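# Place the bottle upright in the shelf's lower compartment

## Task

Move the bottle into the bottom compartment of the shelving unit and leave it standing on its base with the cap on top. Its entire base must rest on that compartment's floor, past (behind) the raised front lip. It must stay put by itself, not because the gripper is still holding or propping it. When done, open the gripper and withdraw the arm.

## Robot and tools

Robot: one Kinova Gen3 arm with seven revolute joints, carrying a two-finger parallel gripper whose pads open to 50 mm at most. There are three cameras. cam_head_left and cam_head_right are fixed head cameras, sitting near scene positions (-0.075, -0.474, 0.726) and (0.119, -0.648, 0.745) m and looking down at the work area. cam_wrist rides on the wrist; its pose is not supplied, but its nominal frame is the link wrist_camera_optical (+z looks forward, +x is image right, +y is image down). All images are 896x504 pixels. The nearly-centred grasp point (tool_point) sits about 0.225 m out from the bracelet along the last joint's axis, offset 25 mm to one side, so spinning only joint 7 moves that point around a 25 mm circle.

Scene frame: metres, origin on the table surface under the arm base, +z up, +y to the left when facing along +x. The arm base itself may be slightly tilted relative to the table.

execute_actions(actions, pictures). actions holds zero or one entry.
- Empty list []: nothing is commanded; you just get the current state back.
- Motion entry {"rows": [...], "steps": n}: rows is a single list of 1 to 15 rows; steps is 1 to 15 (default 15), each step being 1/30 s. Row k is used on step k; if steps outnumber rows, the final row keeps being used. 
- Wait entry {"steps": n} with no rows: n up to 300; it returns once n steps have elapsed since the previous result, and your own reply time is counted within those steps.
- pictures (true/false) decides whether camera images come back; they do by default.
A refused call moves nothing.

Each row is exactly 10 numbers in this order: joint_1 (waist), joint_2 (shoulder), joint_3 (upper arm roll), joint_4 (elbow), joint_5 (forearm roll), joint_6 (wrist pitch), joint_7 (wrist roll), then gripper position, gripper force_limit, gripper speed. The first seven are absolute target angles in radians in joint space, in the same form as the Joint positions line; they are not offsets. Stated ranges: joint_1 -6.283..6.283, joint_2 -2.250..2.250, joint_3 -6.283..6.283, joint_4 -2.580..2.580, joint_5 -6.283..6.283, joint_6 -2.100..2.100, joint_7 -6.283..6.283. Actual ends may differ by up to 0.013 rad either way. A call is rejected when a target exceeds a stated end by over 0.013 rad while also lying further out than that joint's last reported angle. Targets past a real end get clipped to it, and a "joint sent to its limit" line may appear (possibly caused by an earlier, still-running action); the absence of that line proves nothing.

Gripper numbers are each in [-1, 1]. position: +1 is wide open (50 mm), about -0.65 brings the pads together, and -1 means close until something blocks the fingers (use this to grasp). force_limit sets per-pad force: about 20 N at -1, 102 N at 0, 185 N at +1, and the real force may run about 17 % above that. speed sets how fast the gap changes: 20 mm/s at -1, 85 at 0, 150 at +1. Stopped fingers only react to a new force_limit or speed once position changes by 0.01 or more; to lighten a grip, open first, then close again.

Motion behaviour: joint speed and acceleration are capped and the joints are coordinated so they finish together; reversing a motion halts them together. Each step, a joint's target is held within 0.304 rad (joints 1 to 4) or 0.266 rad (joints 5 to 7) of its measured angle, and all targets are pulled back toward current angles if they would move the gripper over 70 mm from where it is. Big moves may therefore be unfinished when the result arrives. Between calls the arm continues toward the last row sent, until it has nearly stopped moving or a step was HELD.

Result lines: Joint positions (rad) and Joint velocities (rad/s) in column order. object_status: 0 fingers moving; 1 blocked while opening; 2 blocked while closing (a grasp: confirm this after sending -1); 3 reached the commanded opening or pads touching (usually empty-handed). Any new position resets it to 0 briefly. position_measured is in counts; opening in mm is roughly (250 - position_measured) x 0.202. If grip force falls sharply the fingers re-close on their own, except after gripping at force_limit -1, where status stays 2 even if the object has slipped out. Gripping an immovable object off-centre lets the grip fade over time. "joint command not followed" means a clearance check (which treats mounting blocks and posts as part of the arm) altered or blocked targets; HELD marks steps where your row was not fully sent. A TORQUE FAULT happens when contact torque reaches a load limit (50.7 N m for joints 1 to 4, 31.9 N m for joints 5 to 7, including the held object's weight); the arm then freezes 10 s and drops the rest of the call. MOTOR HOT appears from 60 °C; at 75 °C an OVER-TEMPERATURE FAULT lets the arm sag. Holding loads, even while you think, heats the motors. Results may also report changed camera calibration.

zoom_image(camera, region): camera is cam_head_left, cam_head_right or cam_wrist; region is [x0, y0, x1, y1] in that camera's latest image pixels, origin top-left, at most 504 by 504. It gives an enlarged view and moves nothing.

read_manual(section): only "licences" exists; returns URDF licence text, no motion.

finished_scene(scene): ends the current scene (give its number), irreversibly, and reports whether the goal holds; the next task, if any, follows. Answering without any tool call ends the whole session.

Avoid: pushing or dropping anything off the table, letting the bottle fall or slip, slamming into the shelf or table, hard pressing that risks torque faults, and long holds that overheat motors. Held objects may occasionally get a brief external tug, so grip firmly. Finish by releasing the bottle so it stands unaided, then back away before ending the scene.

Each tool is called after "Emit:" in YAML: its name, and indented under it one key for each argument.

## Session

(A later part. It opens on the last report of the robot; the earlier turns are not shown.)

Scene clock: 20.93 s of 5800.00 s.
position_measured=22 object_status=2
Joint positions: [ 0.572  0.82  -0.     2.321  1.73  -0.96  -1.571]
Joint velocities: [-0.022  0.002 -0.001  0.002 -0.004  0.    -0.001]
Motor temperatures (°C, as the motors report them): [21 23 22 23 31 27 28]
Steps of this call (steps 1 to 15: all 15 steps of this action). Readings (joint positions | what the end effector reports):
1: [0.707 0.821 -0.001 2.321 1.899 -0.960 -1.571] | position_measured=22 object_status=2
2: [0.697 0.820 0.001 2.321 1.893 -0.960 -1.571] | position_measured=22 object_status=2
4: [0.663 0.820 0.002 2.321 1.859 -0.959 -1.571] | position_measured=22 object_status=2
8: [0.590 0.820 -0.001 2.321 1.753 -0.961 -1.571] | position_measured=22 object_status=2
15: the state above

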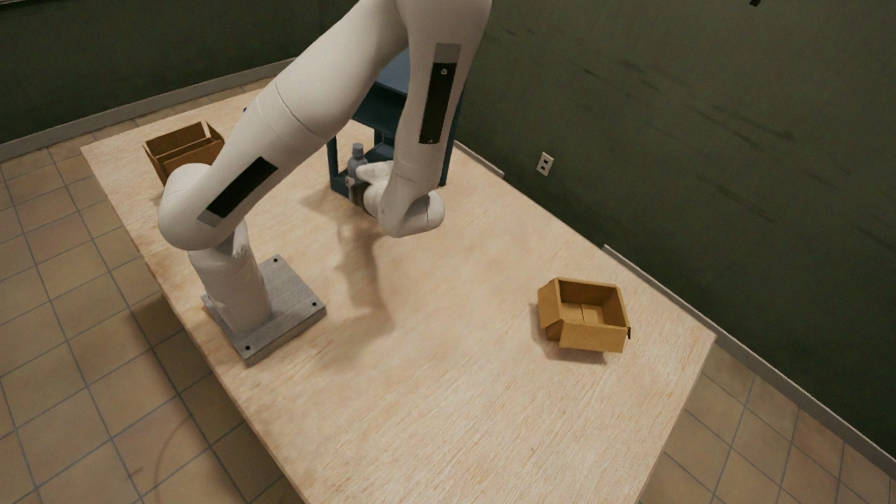

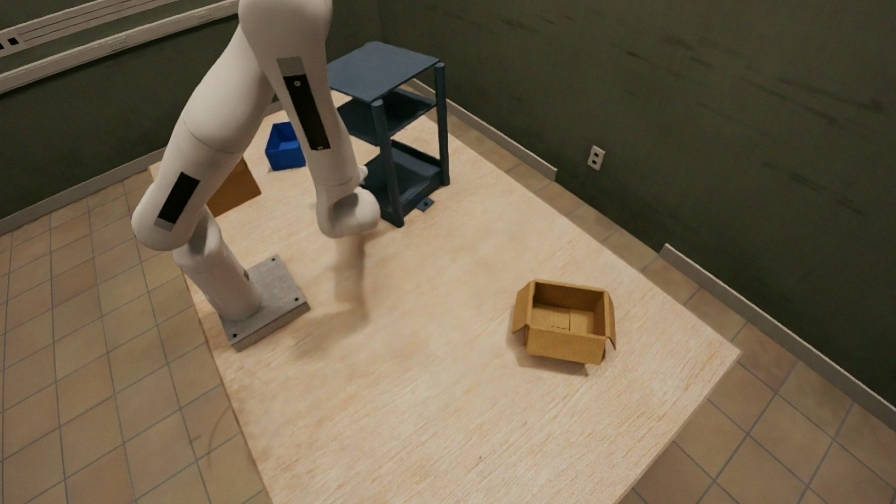

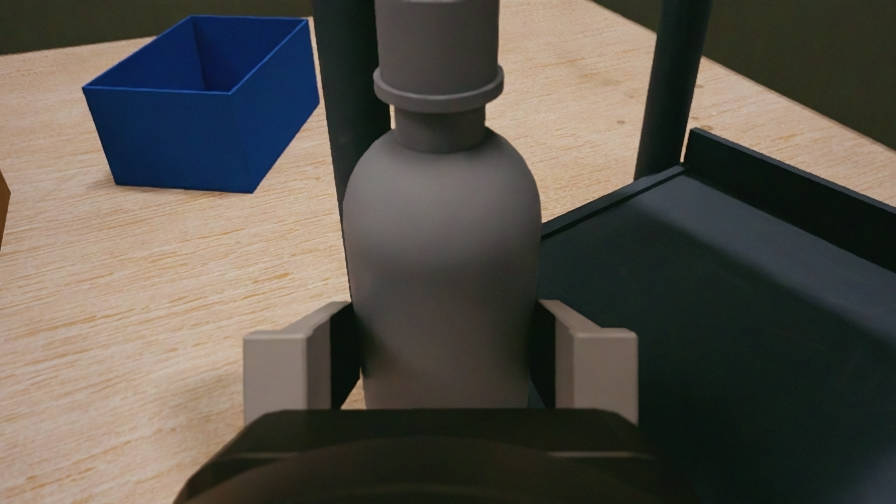

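Too far left; reduce yaw more.

Emit:
execute_actions:
  actions:
    - {"rows":[[0.5,0.82,0,2.321,1.57,-0.96,-1.571,-1,0,0]],"steps":15}

Emit:
execute_actions:
  actions:
    - {"rows":[[0.42,0.82,0,2.321,1.41,-0.96,-1.571,-1,0,0]],"steps":15}

Scene clock: 22.60 s of 5800.00 s.
position_measured=22 object_status=2
Joint positions: [ 0.501  0.82  -0.     2.321  1.57  -0.96  -1.571]
Joint velocities: [-0.009  0.002  0.     0.001 -0.001 -0.    -0.001]
Motor temperatures (°C, as the motors report them): [21 23 22 23 31 27 28]
Steps of this call (steps 1 to 15: the robot went on to your last target; steps 16 to 35: nothing new was sent; steps 36 to 50: all 15 steps of this action). Readings (joint positions | what the end effector reports):
36: [0.569 0.820 0.000 2.321 1.729 -0.960 -1.571] | position_measured=22 object_status=2
37: [0.562 0.820 0.001 2.321 1.720 -0.960 -1.571] | position_measured=22 object_status=2
39: [0.537 0.820 0.001 2.322 1.670 -0.959 -1.571] | position_measured=22 object_status=2
43: [0.506 0.820 -0.001 2.320 1.576 -0.960 -1.571] | position_measured=22 object_status=2
50: the state above

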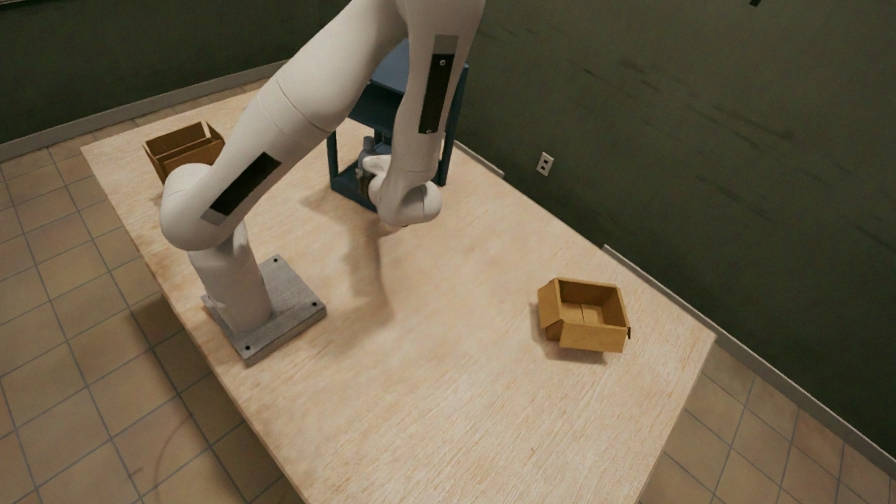

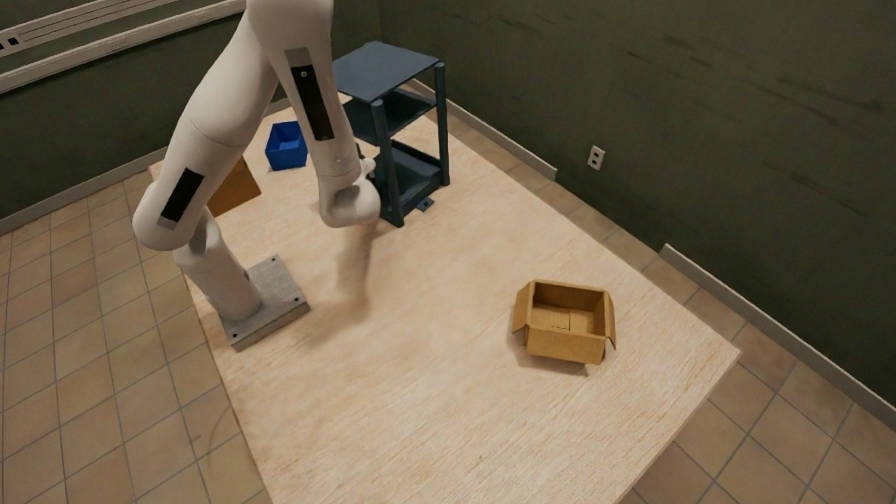

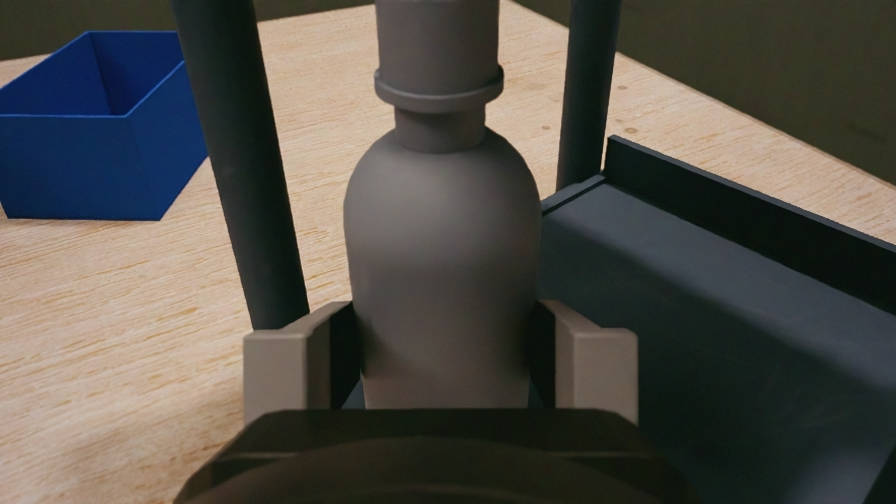

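Scene clock: 23.10 s of 5800.00 s.
position_measured=22 object_status=2
Joint positions: [ 0.421  0.82  -0.     2.321  1.41  -0.96  -1.571]
Joint velocities: [-0.01  -0.001  0.001  0.001 -0.001 -0.     0.   ]
Motor temperatures (°C, as the motors report them): [21 23 22 23 31 27 28]
Steps of this call (steps 1 to 15: all 15 steps of this action). Readings (joint positions | what the end effector reports):
1: [0.499 0.820 0.000 2.321 1.569 -0.960 -1.571] | position_measured=22 object_status=2
2: [0.492 0.820 0.001 2.321 1.559 -0.960 -1.571] | position_measured=22 object_status=2
4: [0.462 0.820 0.001 2.322 1.509 -0.959 -1.571] | position_measured=22 object_status=2
8: [0.427 0.820 -0.001 2.320 1.417 -0.960 -1.571] | position_measured=22 object_status=2
15: the state above

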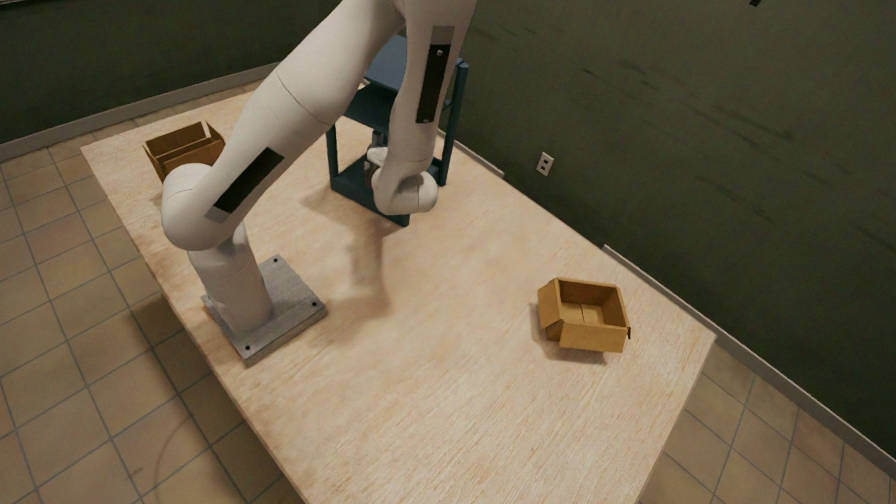

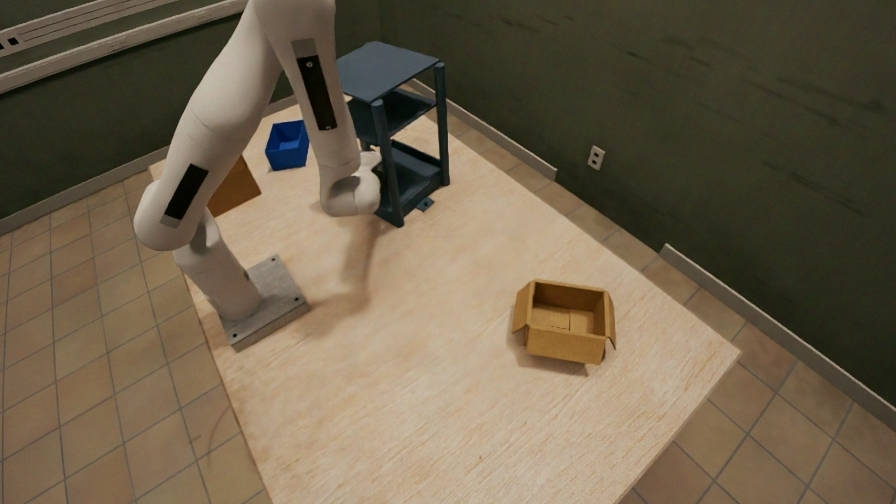

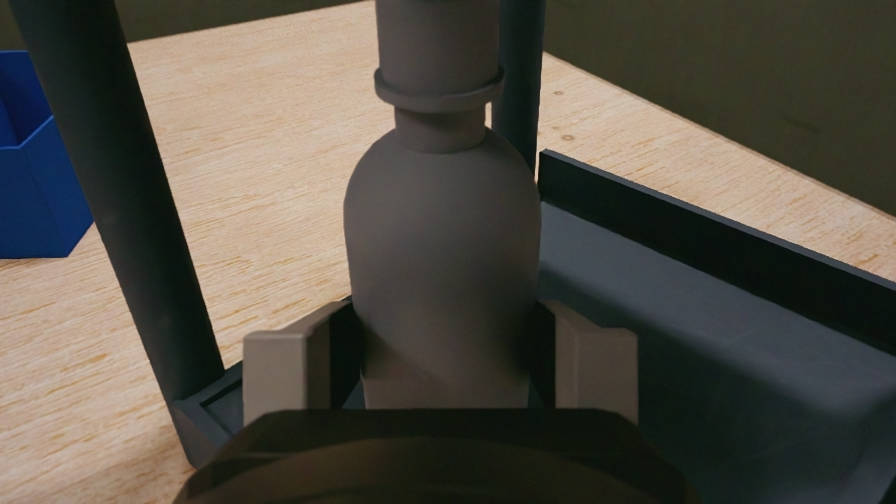

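One more step.

Emit:
execute_actions:
  actions:
    - {"rows":[[0.35,0.82,0,2.321,1.27,-0.96,-1.571,-1,0,0]],"steps":15}

Emit:
execute_actions:
  actions:
    - {"rows":[[0.35,0.84,0,2.301,1.275,-0.96,-1.571,-1,0,0],[0.35,0.84,0,2.301,1.275,-0.96,-1.571,-1,0,0],[0.35,0.84,0,2.301,1.275,-0.96,-1.571,-1,0,0],[0.35,0.84,0,2.301,1.275,-0.96,-1.571,-1,0,0],[0.35,0.84,0,2.301,1.275,-0.96,-1.571,-1,0,0],[0.35,0.86,0,2.281,1.28,-0.96,-1.571,-1,0,0]],"steps":15}

Scene clock: 25.33 s of 5800.00 s.
position_measured=22 object_status=2
Joint positions: [ 0.358  0.817  0.005  2.339  1.279 -0.961 -1.568]
Joint velocities: [-0.004 -0.002  0.001  0.001 -0.003  0.002 -0.   ]
Motor temperatures (°C, as the motors report them): [21 24 22 23 31 27 28]
Steps of this call (steps 1 to 15: the robot went on to your last target; steps 16 to 52: nothing new was sent; steps 53 to 67: all 15 steps of this action). Readings (joint positions | what the end effector reports):
53: [0.418 0.820 0.000 2.321 1.409 -0.960 -1.571] | position_measured=22 object_status=2
54: [0.411 0.820 0.001 2.321 1.399 -0.960 -1.571] | position_measured=22 object_status=2
56: [0.383 0.820 0.001 2.322 1.350 -0.959 -1.571] | position_measured=22 object_status=2
60: [0.361 0.818 0.004 2.336 1.285 -0.962 -1.567] | position_measured=22 object_status=2
67: the state above

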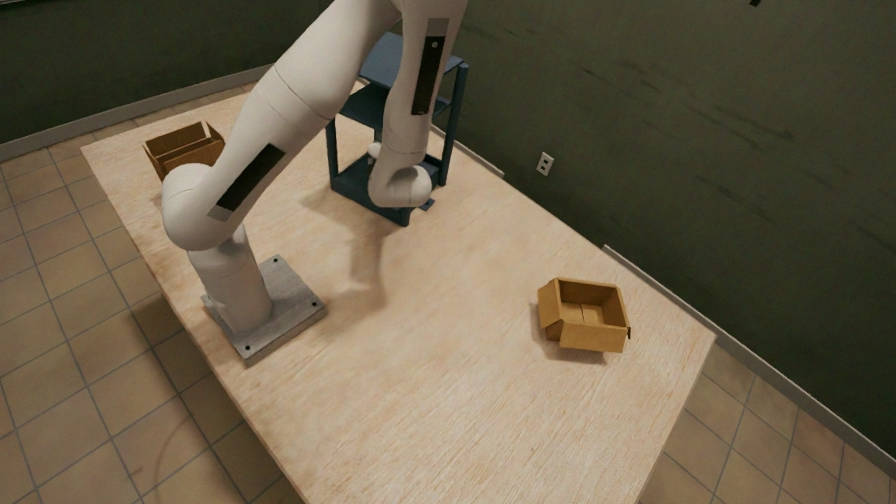

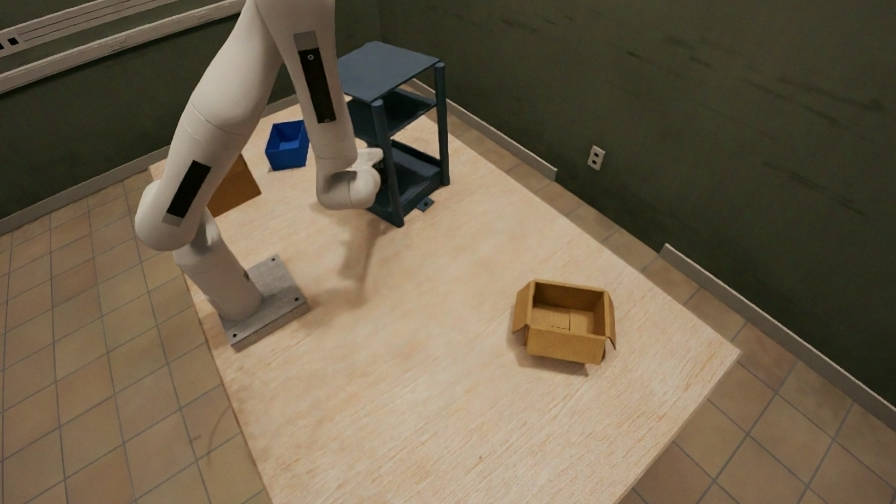

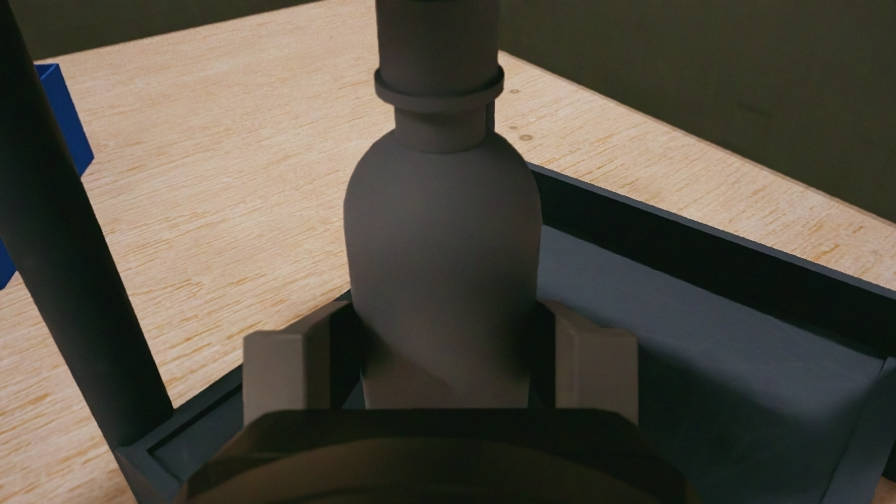

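Scene clock: 25.83 s of 5800.00 s.
position_measured=22 object_status=2
Joint positions: [ 0.365  0.841  0.006  2.322  1.304 -0.973 -1.559]
Joint velocities: [ 0.002  0.001 -0.    -0.001  0.001  0.001  0.001]
Motor temperatures (°C, as the motors report them): [21 24 22 23 31 27 28]
Steps of this call (steps 1 to 15: all 15 steps of this action). Readings (joint positions | what the end effector reports):
1: [0.358 0.818 0.005 2.338 1.279 -0.962 -1.567] | position_measured=22 object_status=2
2: [0.359 0.823 0.006 2.335 1.283 -0.964 -1.566] | position_measured=22 object_status=2
4: [0.360 0.830 0.006 2.332 1.289 -0.964 -1.565] | position_measured=22 object_status=2
8: [0.363 0.839 0.006 2.325 1.299 -0.972 -1.561] | position_measured=22 object_status=2
15: the state above

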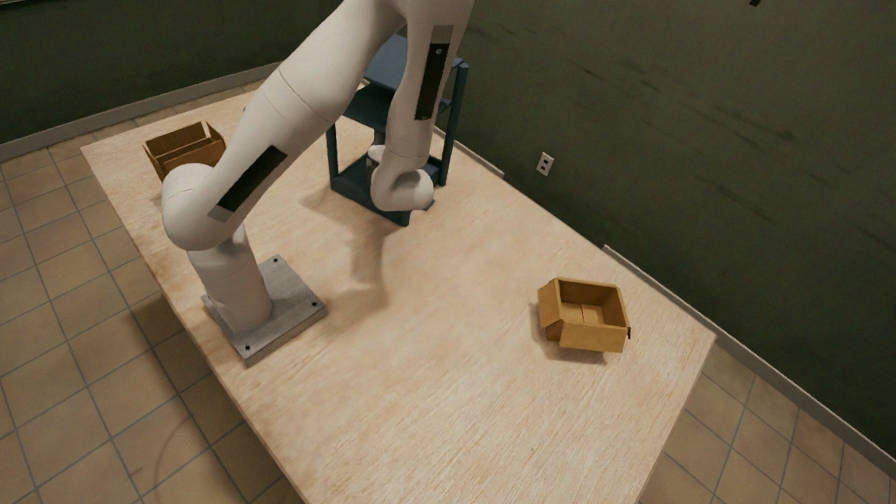

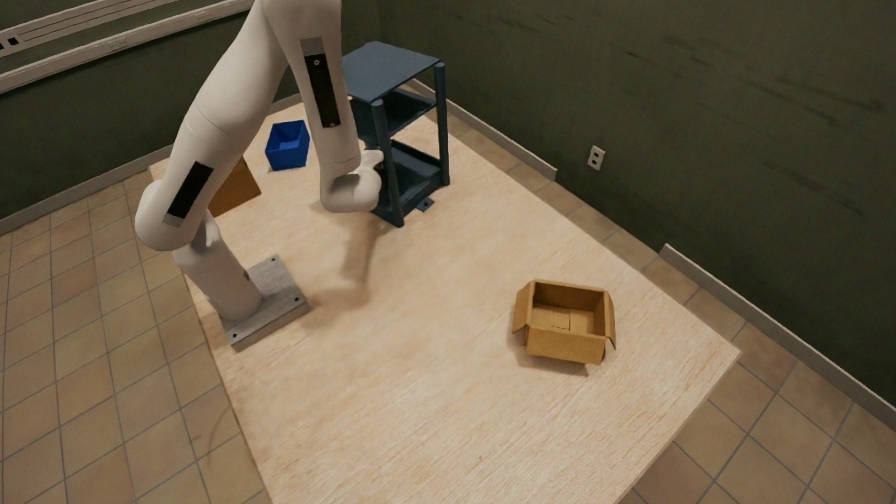

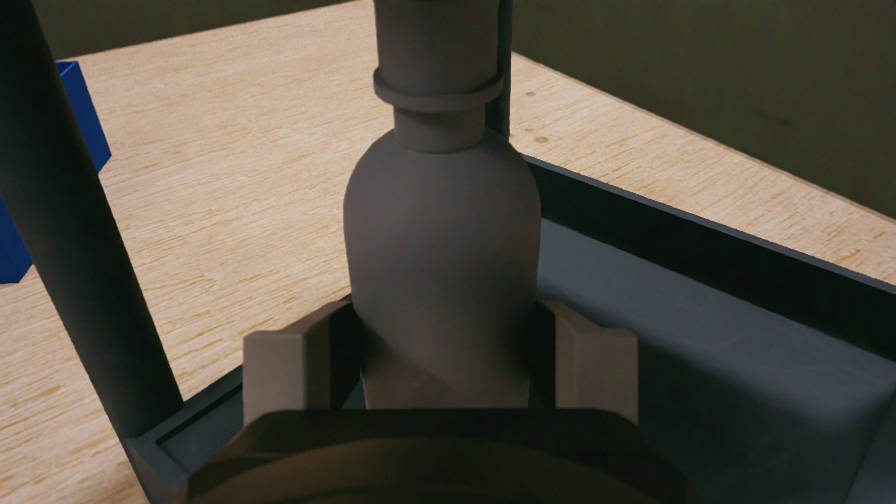

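Emit:
execute_actions:
  actions:
    - {"rows":[[0.37,0.84,0,2.301,1.41,-0.96,-1.571,-1,0,0]],"steps":15}

Scene clock: 27.80 s of 5800.00 s.
position_measured=22 object_status=2
Joint positions: [ 0.371  0.838  0.     2.3    1.409 -0.961 -1.571]
Joint velocities: [-0.001 -0.001  0.001 -0.001  0.003  0.     0.   ]
Motor temperatures (°C, as the motors report them): [21 23 22 24 31 27 28]
Steps of this call (steps 1 to 15: the robot went on to your last target; steps 16 to 44: nothing new was sent; steps 45 to 59: all 15 steps of this action). Readings (joint positions | what the end effector reports):
45: [0.365 0.841 0.005 2.322 1.306 -0.973 -1.559] | position_measured=22 object_status=2
46: [0.367 0.840 0.005 2.321 1.312 -0.971 -1.561] | position_measured=22 object_status=2
48: [0.373 0.837 0.004 2.313 1.346 -0.966 -1.567] | position_measured=22 object_status=2
52: [0.372 0.838 0.000 2.302 1.406 -0.961 -1.571] | position_measured=22 object_status=2
59: the state above

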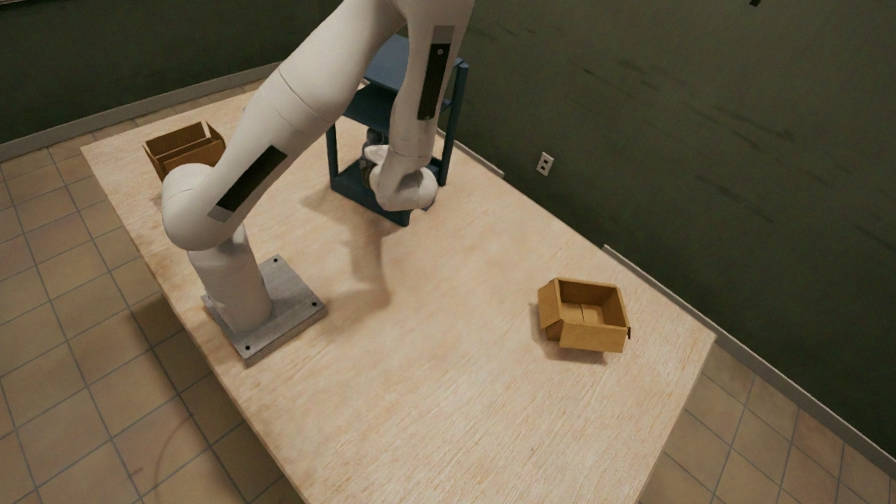

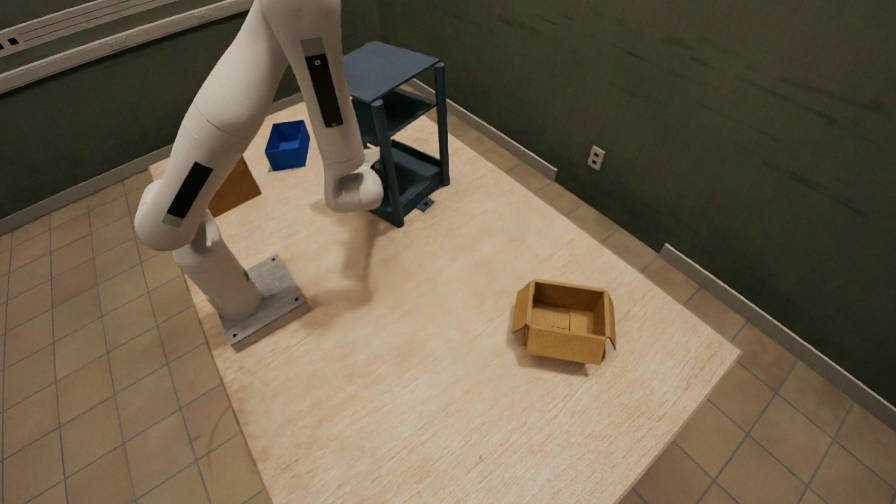

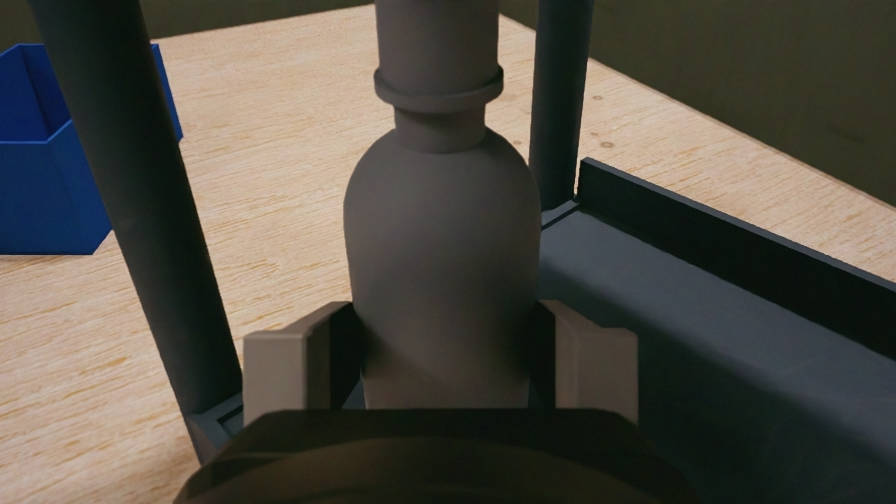

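Emit:
execute_actions:
  actions:
    - {"rows":[[0.35,0.83,0,2.311,1.36,-0.96,-1.571,-1,0,0]],"steps":12}
  pictures: false

Emit:
execute_actions:
  actions:
    - {"rows":[[0.35,0.85,0,2.291,1.385,-0.96,-1.571,-1,0,0]],"steps":15}

Emit:
zoom_image:
  camera: "cam_head_left"
  region: [300,100,460,230]

Scene clock: 30.07 s of 5800.00 s.
position_measured=22 object_status=2
Joint positions: [ 0.351  0.832  0.001  2.313  1.361 -0.959 -1.571]
Joint velocities: [-0.004  0.001  0.001  0.001 -0.004  0.002 -0.   ]
Motor temperatures (°C, as the motors report them): [21 24 22 24 31 27 28]
Steps of this call (steps 1 to 15: the robot went on to your last target; steps 16 to 56: nothing new was sent; steps 57 to 68: all 12 steps of this action). Readings (joint positions | what the end effector reports):
57: [0.370 0.838 0.000 2.301 1.408 -0.961 -1.571] | position_measured=22 object_status=2
58: [0.364 0.835 0.001 2.303 1.399 -0.960 -1.571] | position_measured=22 object_status=2
60: [0.355 0.832 0.000 2.308 1.375 -0.960 -1.571] | position_measured=22 object_status=2
64: [0.352 0.832 0.001 2.313 1.362 -0.959 -1.571] | position_measured=22 object_status=2
68: the state above

Scene clock: 30.57 s of 5800.00 s.
position_measured=22 object_status=2
Joint positions: [ 0.355  0.844  0.     2.295  1.387 -0.967 -1.57 ]
Joint velocities: [ 0.001 -0.001 -0.002 -0.     0.002  0.001  0.   ]
Motor temperatures (°C, as the motors report them): [21 24 22 24 31 27 28]
Steps of this call (steps 1 to 15: all 15 steps of this action). Readings (joint positions | what the end effector reports):
1: [0.351 0.833 0.001 2.312 1.362 -0.959 -1.571] | position_measured=22 object_status=2
2: [0.352 0.838 0.001 2.307 1.368 -0.963 -1.571] | position_measured=22 object_status=2
4: [0.353 0.843 0.001 2.299 1.380 -0.966 -1.570] | position_measured=22 object_status=2
8: [0.354 0.844 0.001 2.296 1.386 -0.967 -1.570] | position_measured=22 object_status=2
15: the state above

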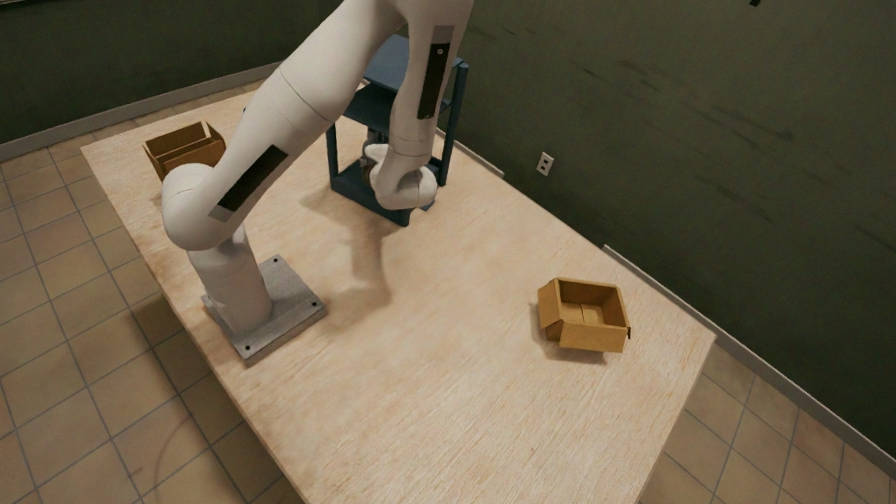

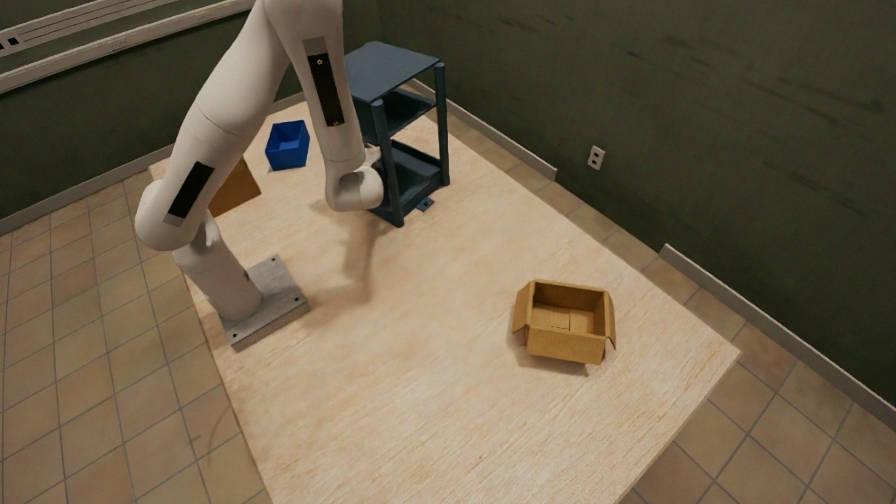

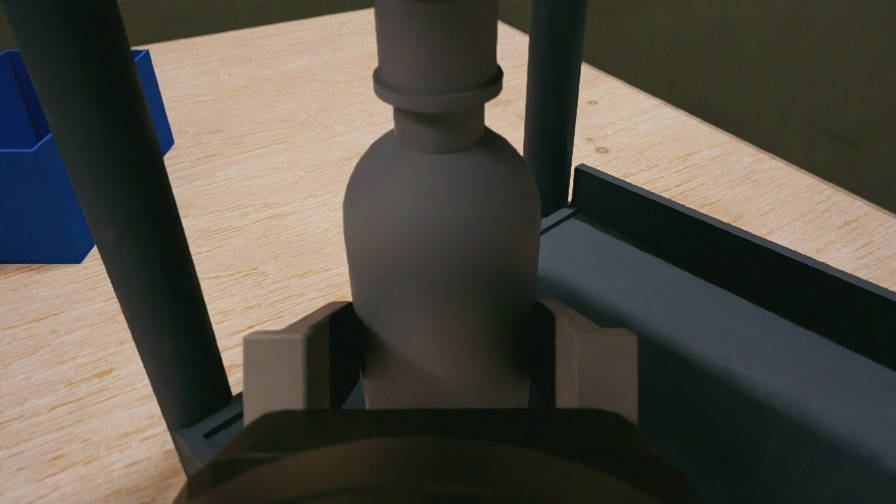

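Region (300, 100, 460, 230) of cam_head_left's 896x504 image, scaled by 3.150, with more detail than that image has; it fills the top 410 rows of this view, and the rest is white.

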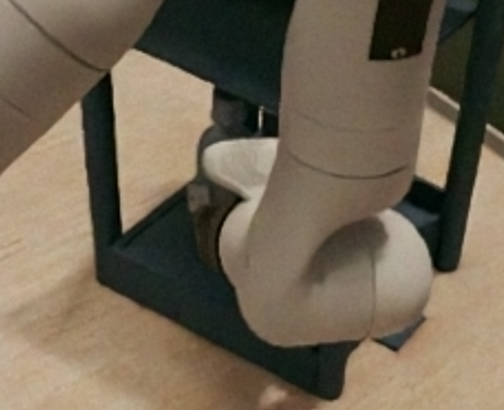

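Lip looks low here; likely on the floor. Release and retreat.

Emit:
execute_actions:
  actions:
    - {"rows":[[0.355,0.84,0,2.301,1.38,-0.96,-1.571,-1,0,0],[0.355,0.84,0,2.301,1.38,-0.96,-1.571,-1,0,0],[0.355,0.84,0,2.301,1.38,-0.96,-1.571,-1,0,0],[0.355,0.84,0,2.301,1.38,-0.96,-1.571,-1,0,0],[0.355,0.84,0,2.301,1.38,-0.96,-1.571,1,0,-0.5]],"steps":15}
  pictures: false

Emit:
execute_actions:
  actions:
    - {"rows":[[0.455,0.84,0,2.301,1.495,-0.96,-1.571,1,0,-0.5]],"steps":15}

Emit:
execute_actions:
  actions:
    - {"rows":[[0.575,0.84,0,2.301,1.62,-0.96,-1.571,1,0,-0.5]],"steps":15}

Scene clock: 32.53 s of 5800.00 s.
position_measured=3 object_status=3
Joint positions: [ 0.355  0.84  -0.     2.301  1.38  -0.96  -1.571]
Joint velocities: [ 0.    -0.    -0.001  0.    -0.002  0.001  0.001]
Motor temperatures (°C, as the motors report them): [21 24 22 24 31 27 28]
Steps of this call (steps 1 to 15: the robot went on to your last target; steps 16 to 44: nothing new was sent; steps 45 to 59: all 15 steps of this action). Readings (joint positions | what the end effector reports):
45: [0.355 0.843 0.000 2.296 1.387 -0.966 -1.570] | position_measured=22 object_status=2
46: [0.356 0.841 -0.001 2.298 1.385 -0.964 -1.571] | position_measured=22 object_status=2
48: [0.356 0.840 -0.001 2.300 1.382 -0.963 -1.571] | position_measured=22 object_status=2
52: [0.355 0.840 -0.000 2.301 1.380 -0.960 -1.571] | position_measured=3 object_status=0
59: the state above

Scene clock: 33.03 s of 5800.00 s.
position_measured=3 object_status=3
Joint positions: [ 0.454  0.84   0.     2.301  1.495 -0.96  -1.571]
Joint velocities: [ 0.013  0.001 -0.    -0.001  0.002 -0.     0.001]
Motor temperatures (°C, as the motors report them): [21 24 22 24 31 27 28]
Steps of this call (steps 1 to 15: all 15 steps of this action). Readings (joint positions | what the end effector reports):
1: [0.357 0.840 -0.000 2.301 1.381 -0.960 -1.571] | position_measured=3 object_status=3
2: [0.364 0.840 -0.001 2.301 1.387 -0.960 -1.571] | position_measured=3 object_status=3
4: [0.395 0.840 -0.002 2.301 1.418 -0.961 -1.571] | position_measured=3 object_status=3
8: [0.445 0.840 0.001 2.301 1.487 -0.960 -1.571] | position_measured=3 object_status=3
15: the state above

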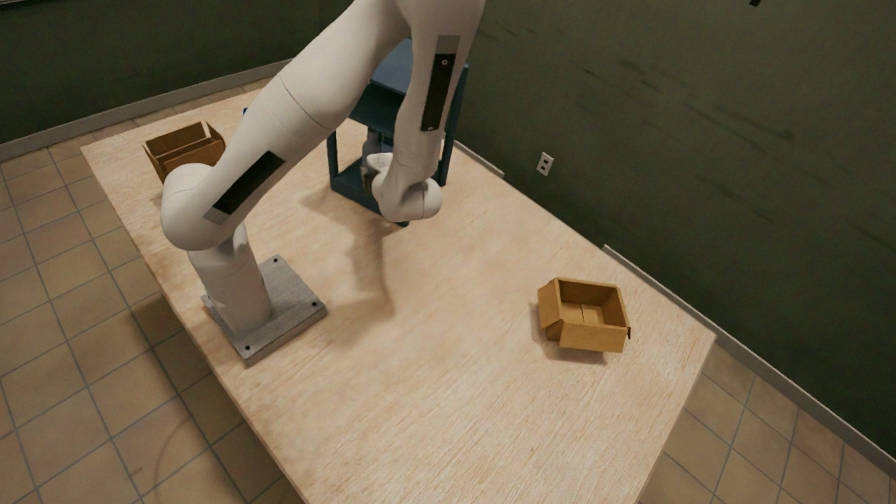

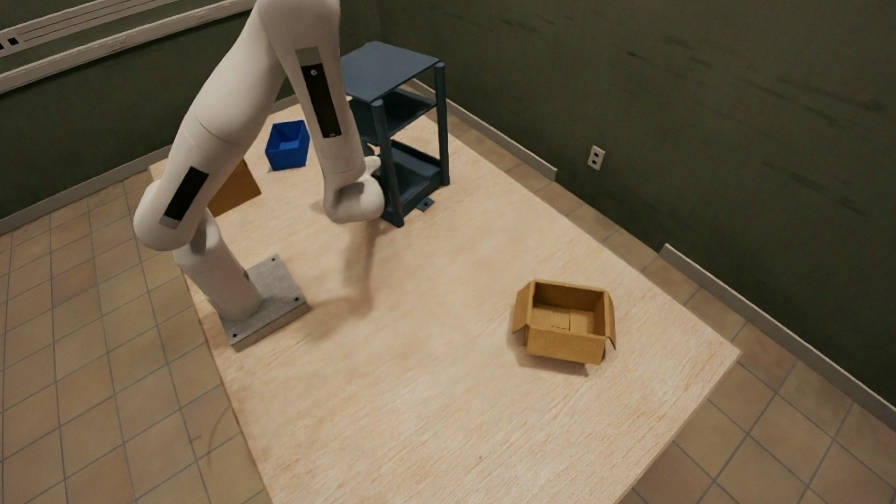

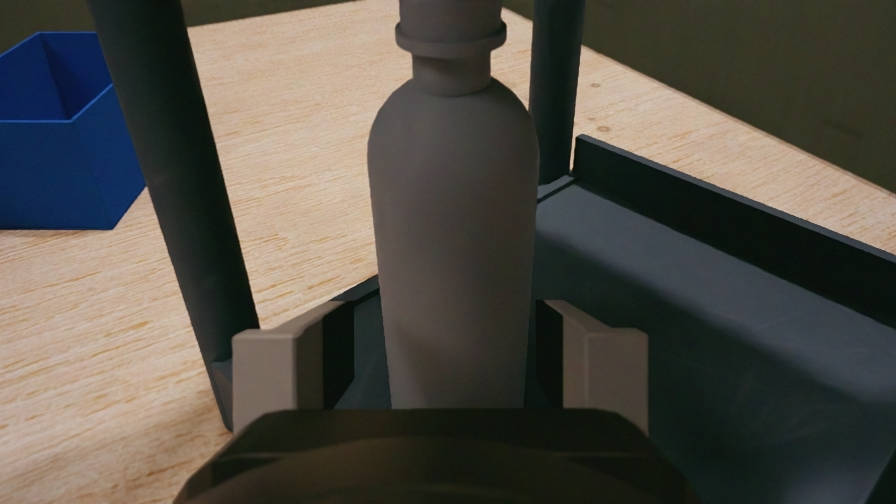

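Scene clock: 33.53 s of 5800.00 s.
position_measured=3 object_status=3
Joint positions: [ 0.573  0.84   0.     2.301  1.62  -0.96  -1.571]
Joint velocities: [ 0.018 -0.     0.002 -0.001 -0.001  0.003 -0.   ]
Motor temperatures (°C, as the motors report them): [21 24 22 24 31 27 28]
Steps of this call (steps 1 to 15: all 15 steps of this action). Readings (joint positions | what the end effector reports):
1: [0.456 0.840 -0.000 2.301 1.496 -0.960 -1.571] | position_measured=3 object_status=3
2: [0.463 0.840 -0.001 2.301 1.501 -0.960 -1.571] | position_measured=3 object_status=3
4: [0.494 0.840 -0.002 2.301 1.528 -0.961 -1.571] | position_measured=3 object_status=3
8: [0.560 0.840 0.001 2.301 1.606 -0.960 -1.571] | position_measured=3 object_status=3
15: the state above

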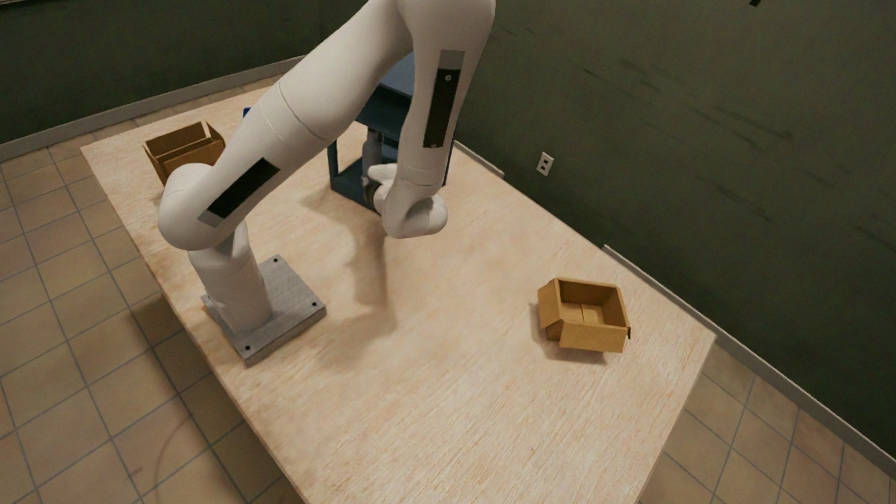

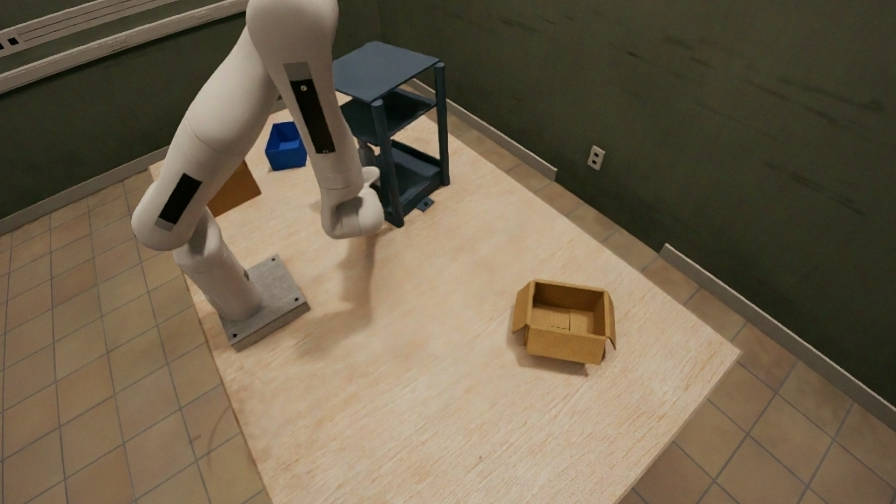

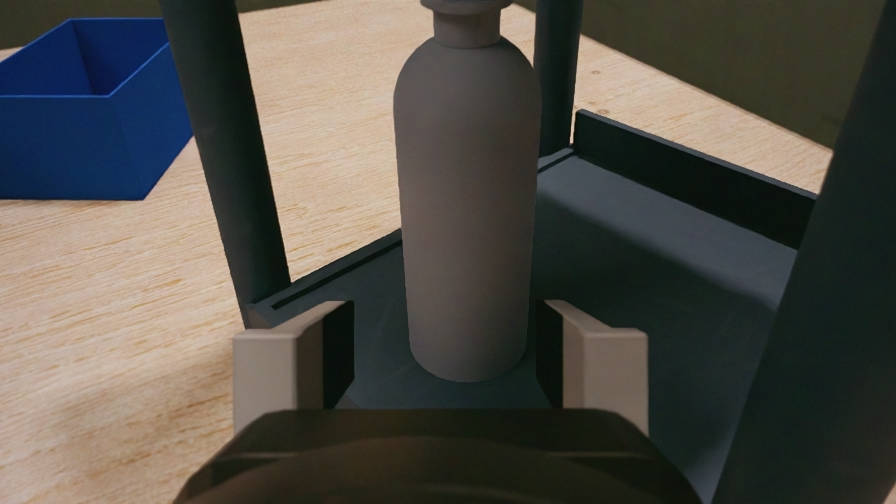

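Emit:
execute_actions:
  actions:
    - {"rows":[[0.85,0.84,0,2.301,1.9,-0.96,-1.571,1,0,-0.5]],"steps":15}

Scene clock: 35.47 s of 5800.00 s.
position_measured=3 object_status=3
Joint positions: [ 0.84   0.84   0.001  2.301  1.899 -0.96  -1.571]
Joint velocities: [ 0.052  0.002 -0.021  0.002  0.028 -0.007  0.   ]
Motor temperatures (°C, as the motors report them): [21 24 22 24 31 27 28]
Steps of this call (steps 1 to 15: the robot went on to your last target; steps 16 to 43: nothing new was sent; steps 44 to 58: all 15 steps of this action). Readings (joint positions | what the end effector reports):
44: [0.577 0.840 -0.000 2.301 1.621 -0.960 -1.571] | position_measured=3 object_status=3
45: [0.584 0.840 -0.001 2.301 1.625 -0.960 -1.571] | position_measured=3 object_status=3
47: [0.615 0.840 -0.002 2.301 1.651 -0.961 -1.571] | position_measured=3 object_status=3
51: [0.734 0.840 -0.001 2.300 1.769 -0.960 -1.571] | position_measured=3 object_status=3
58: the state above

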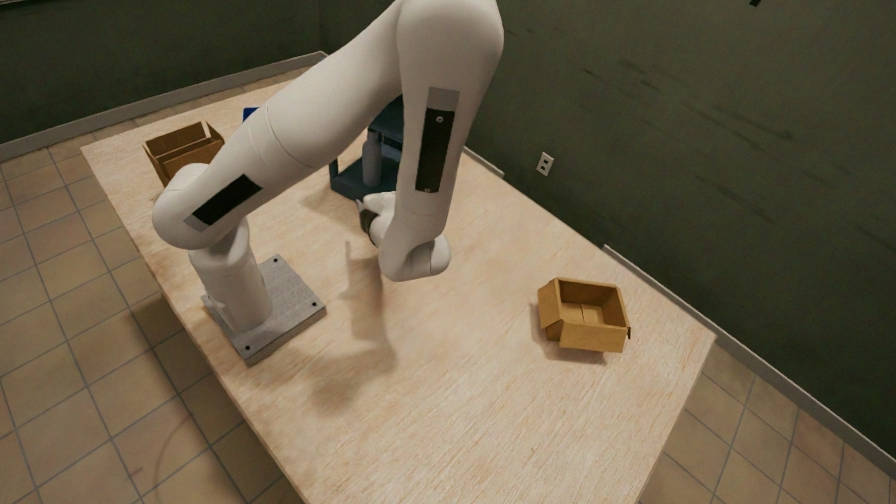

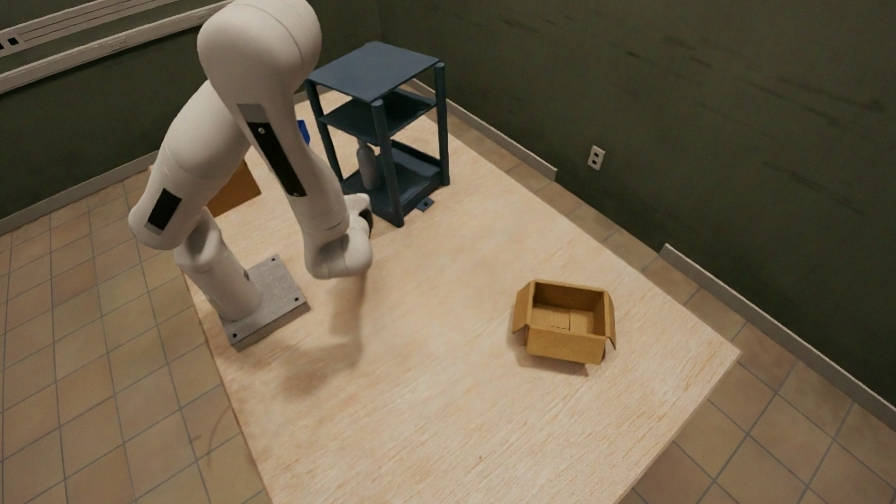

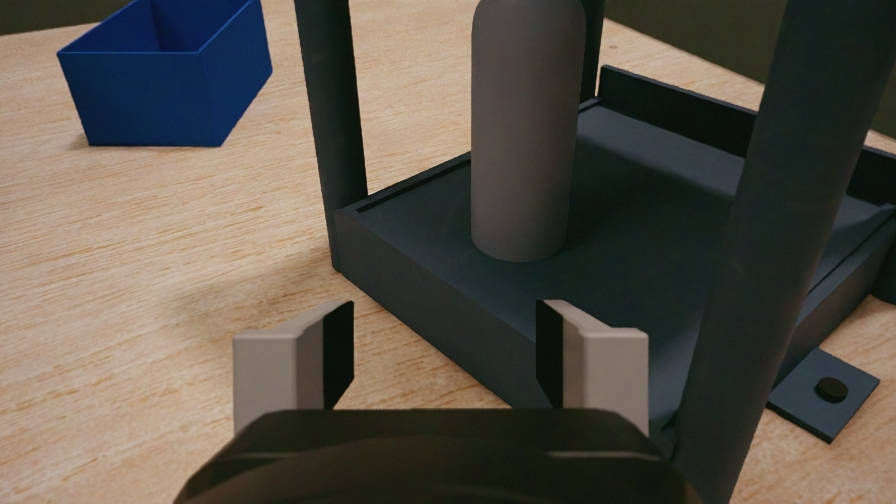

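Emit:
finished_scene:
  scene: 2

The scene is finished: the task was done.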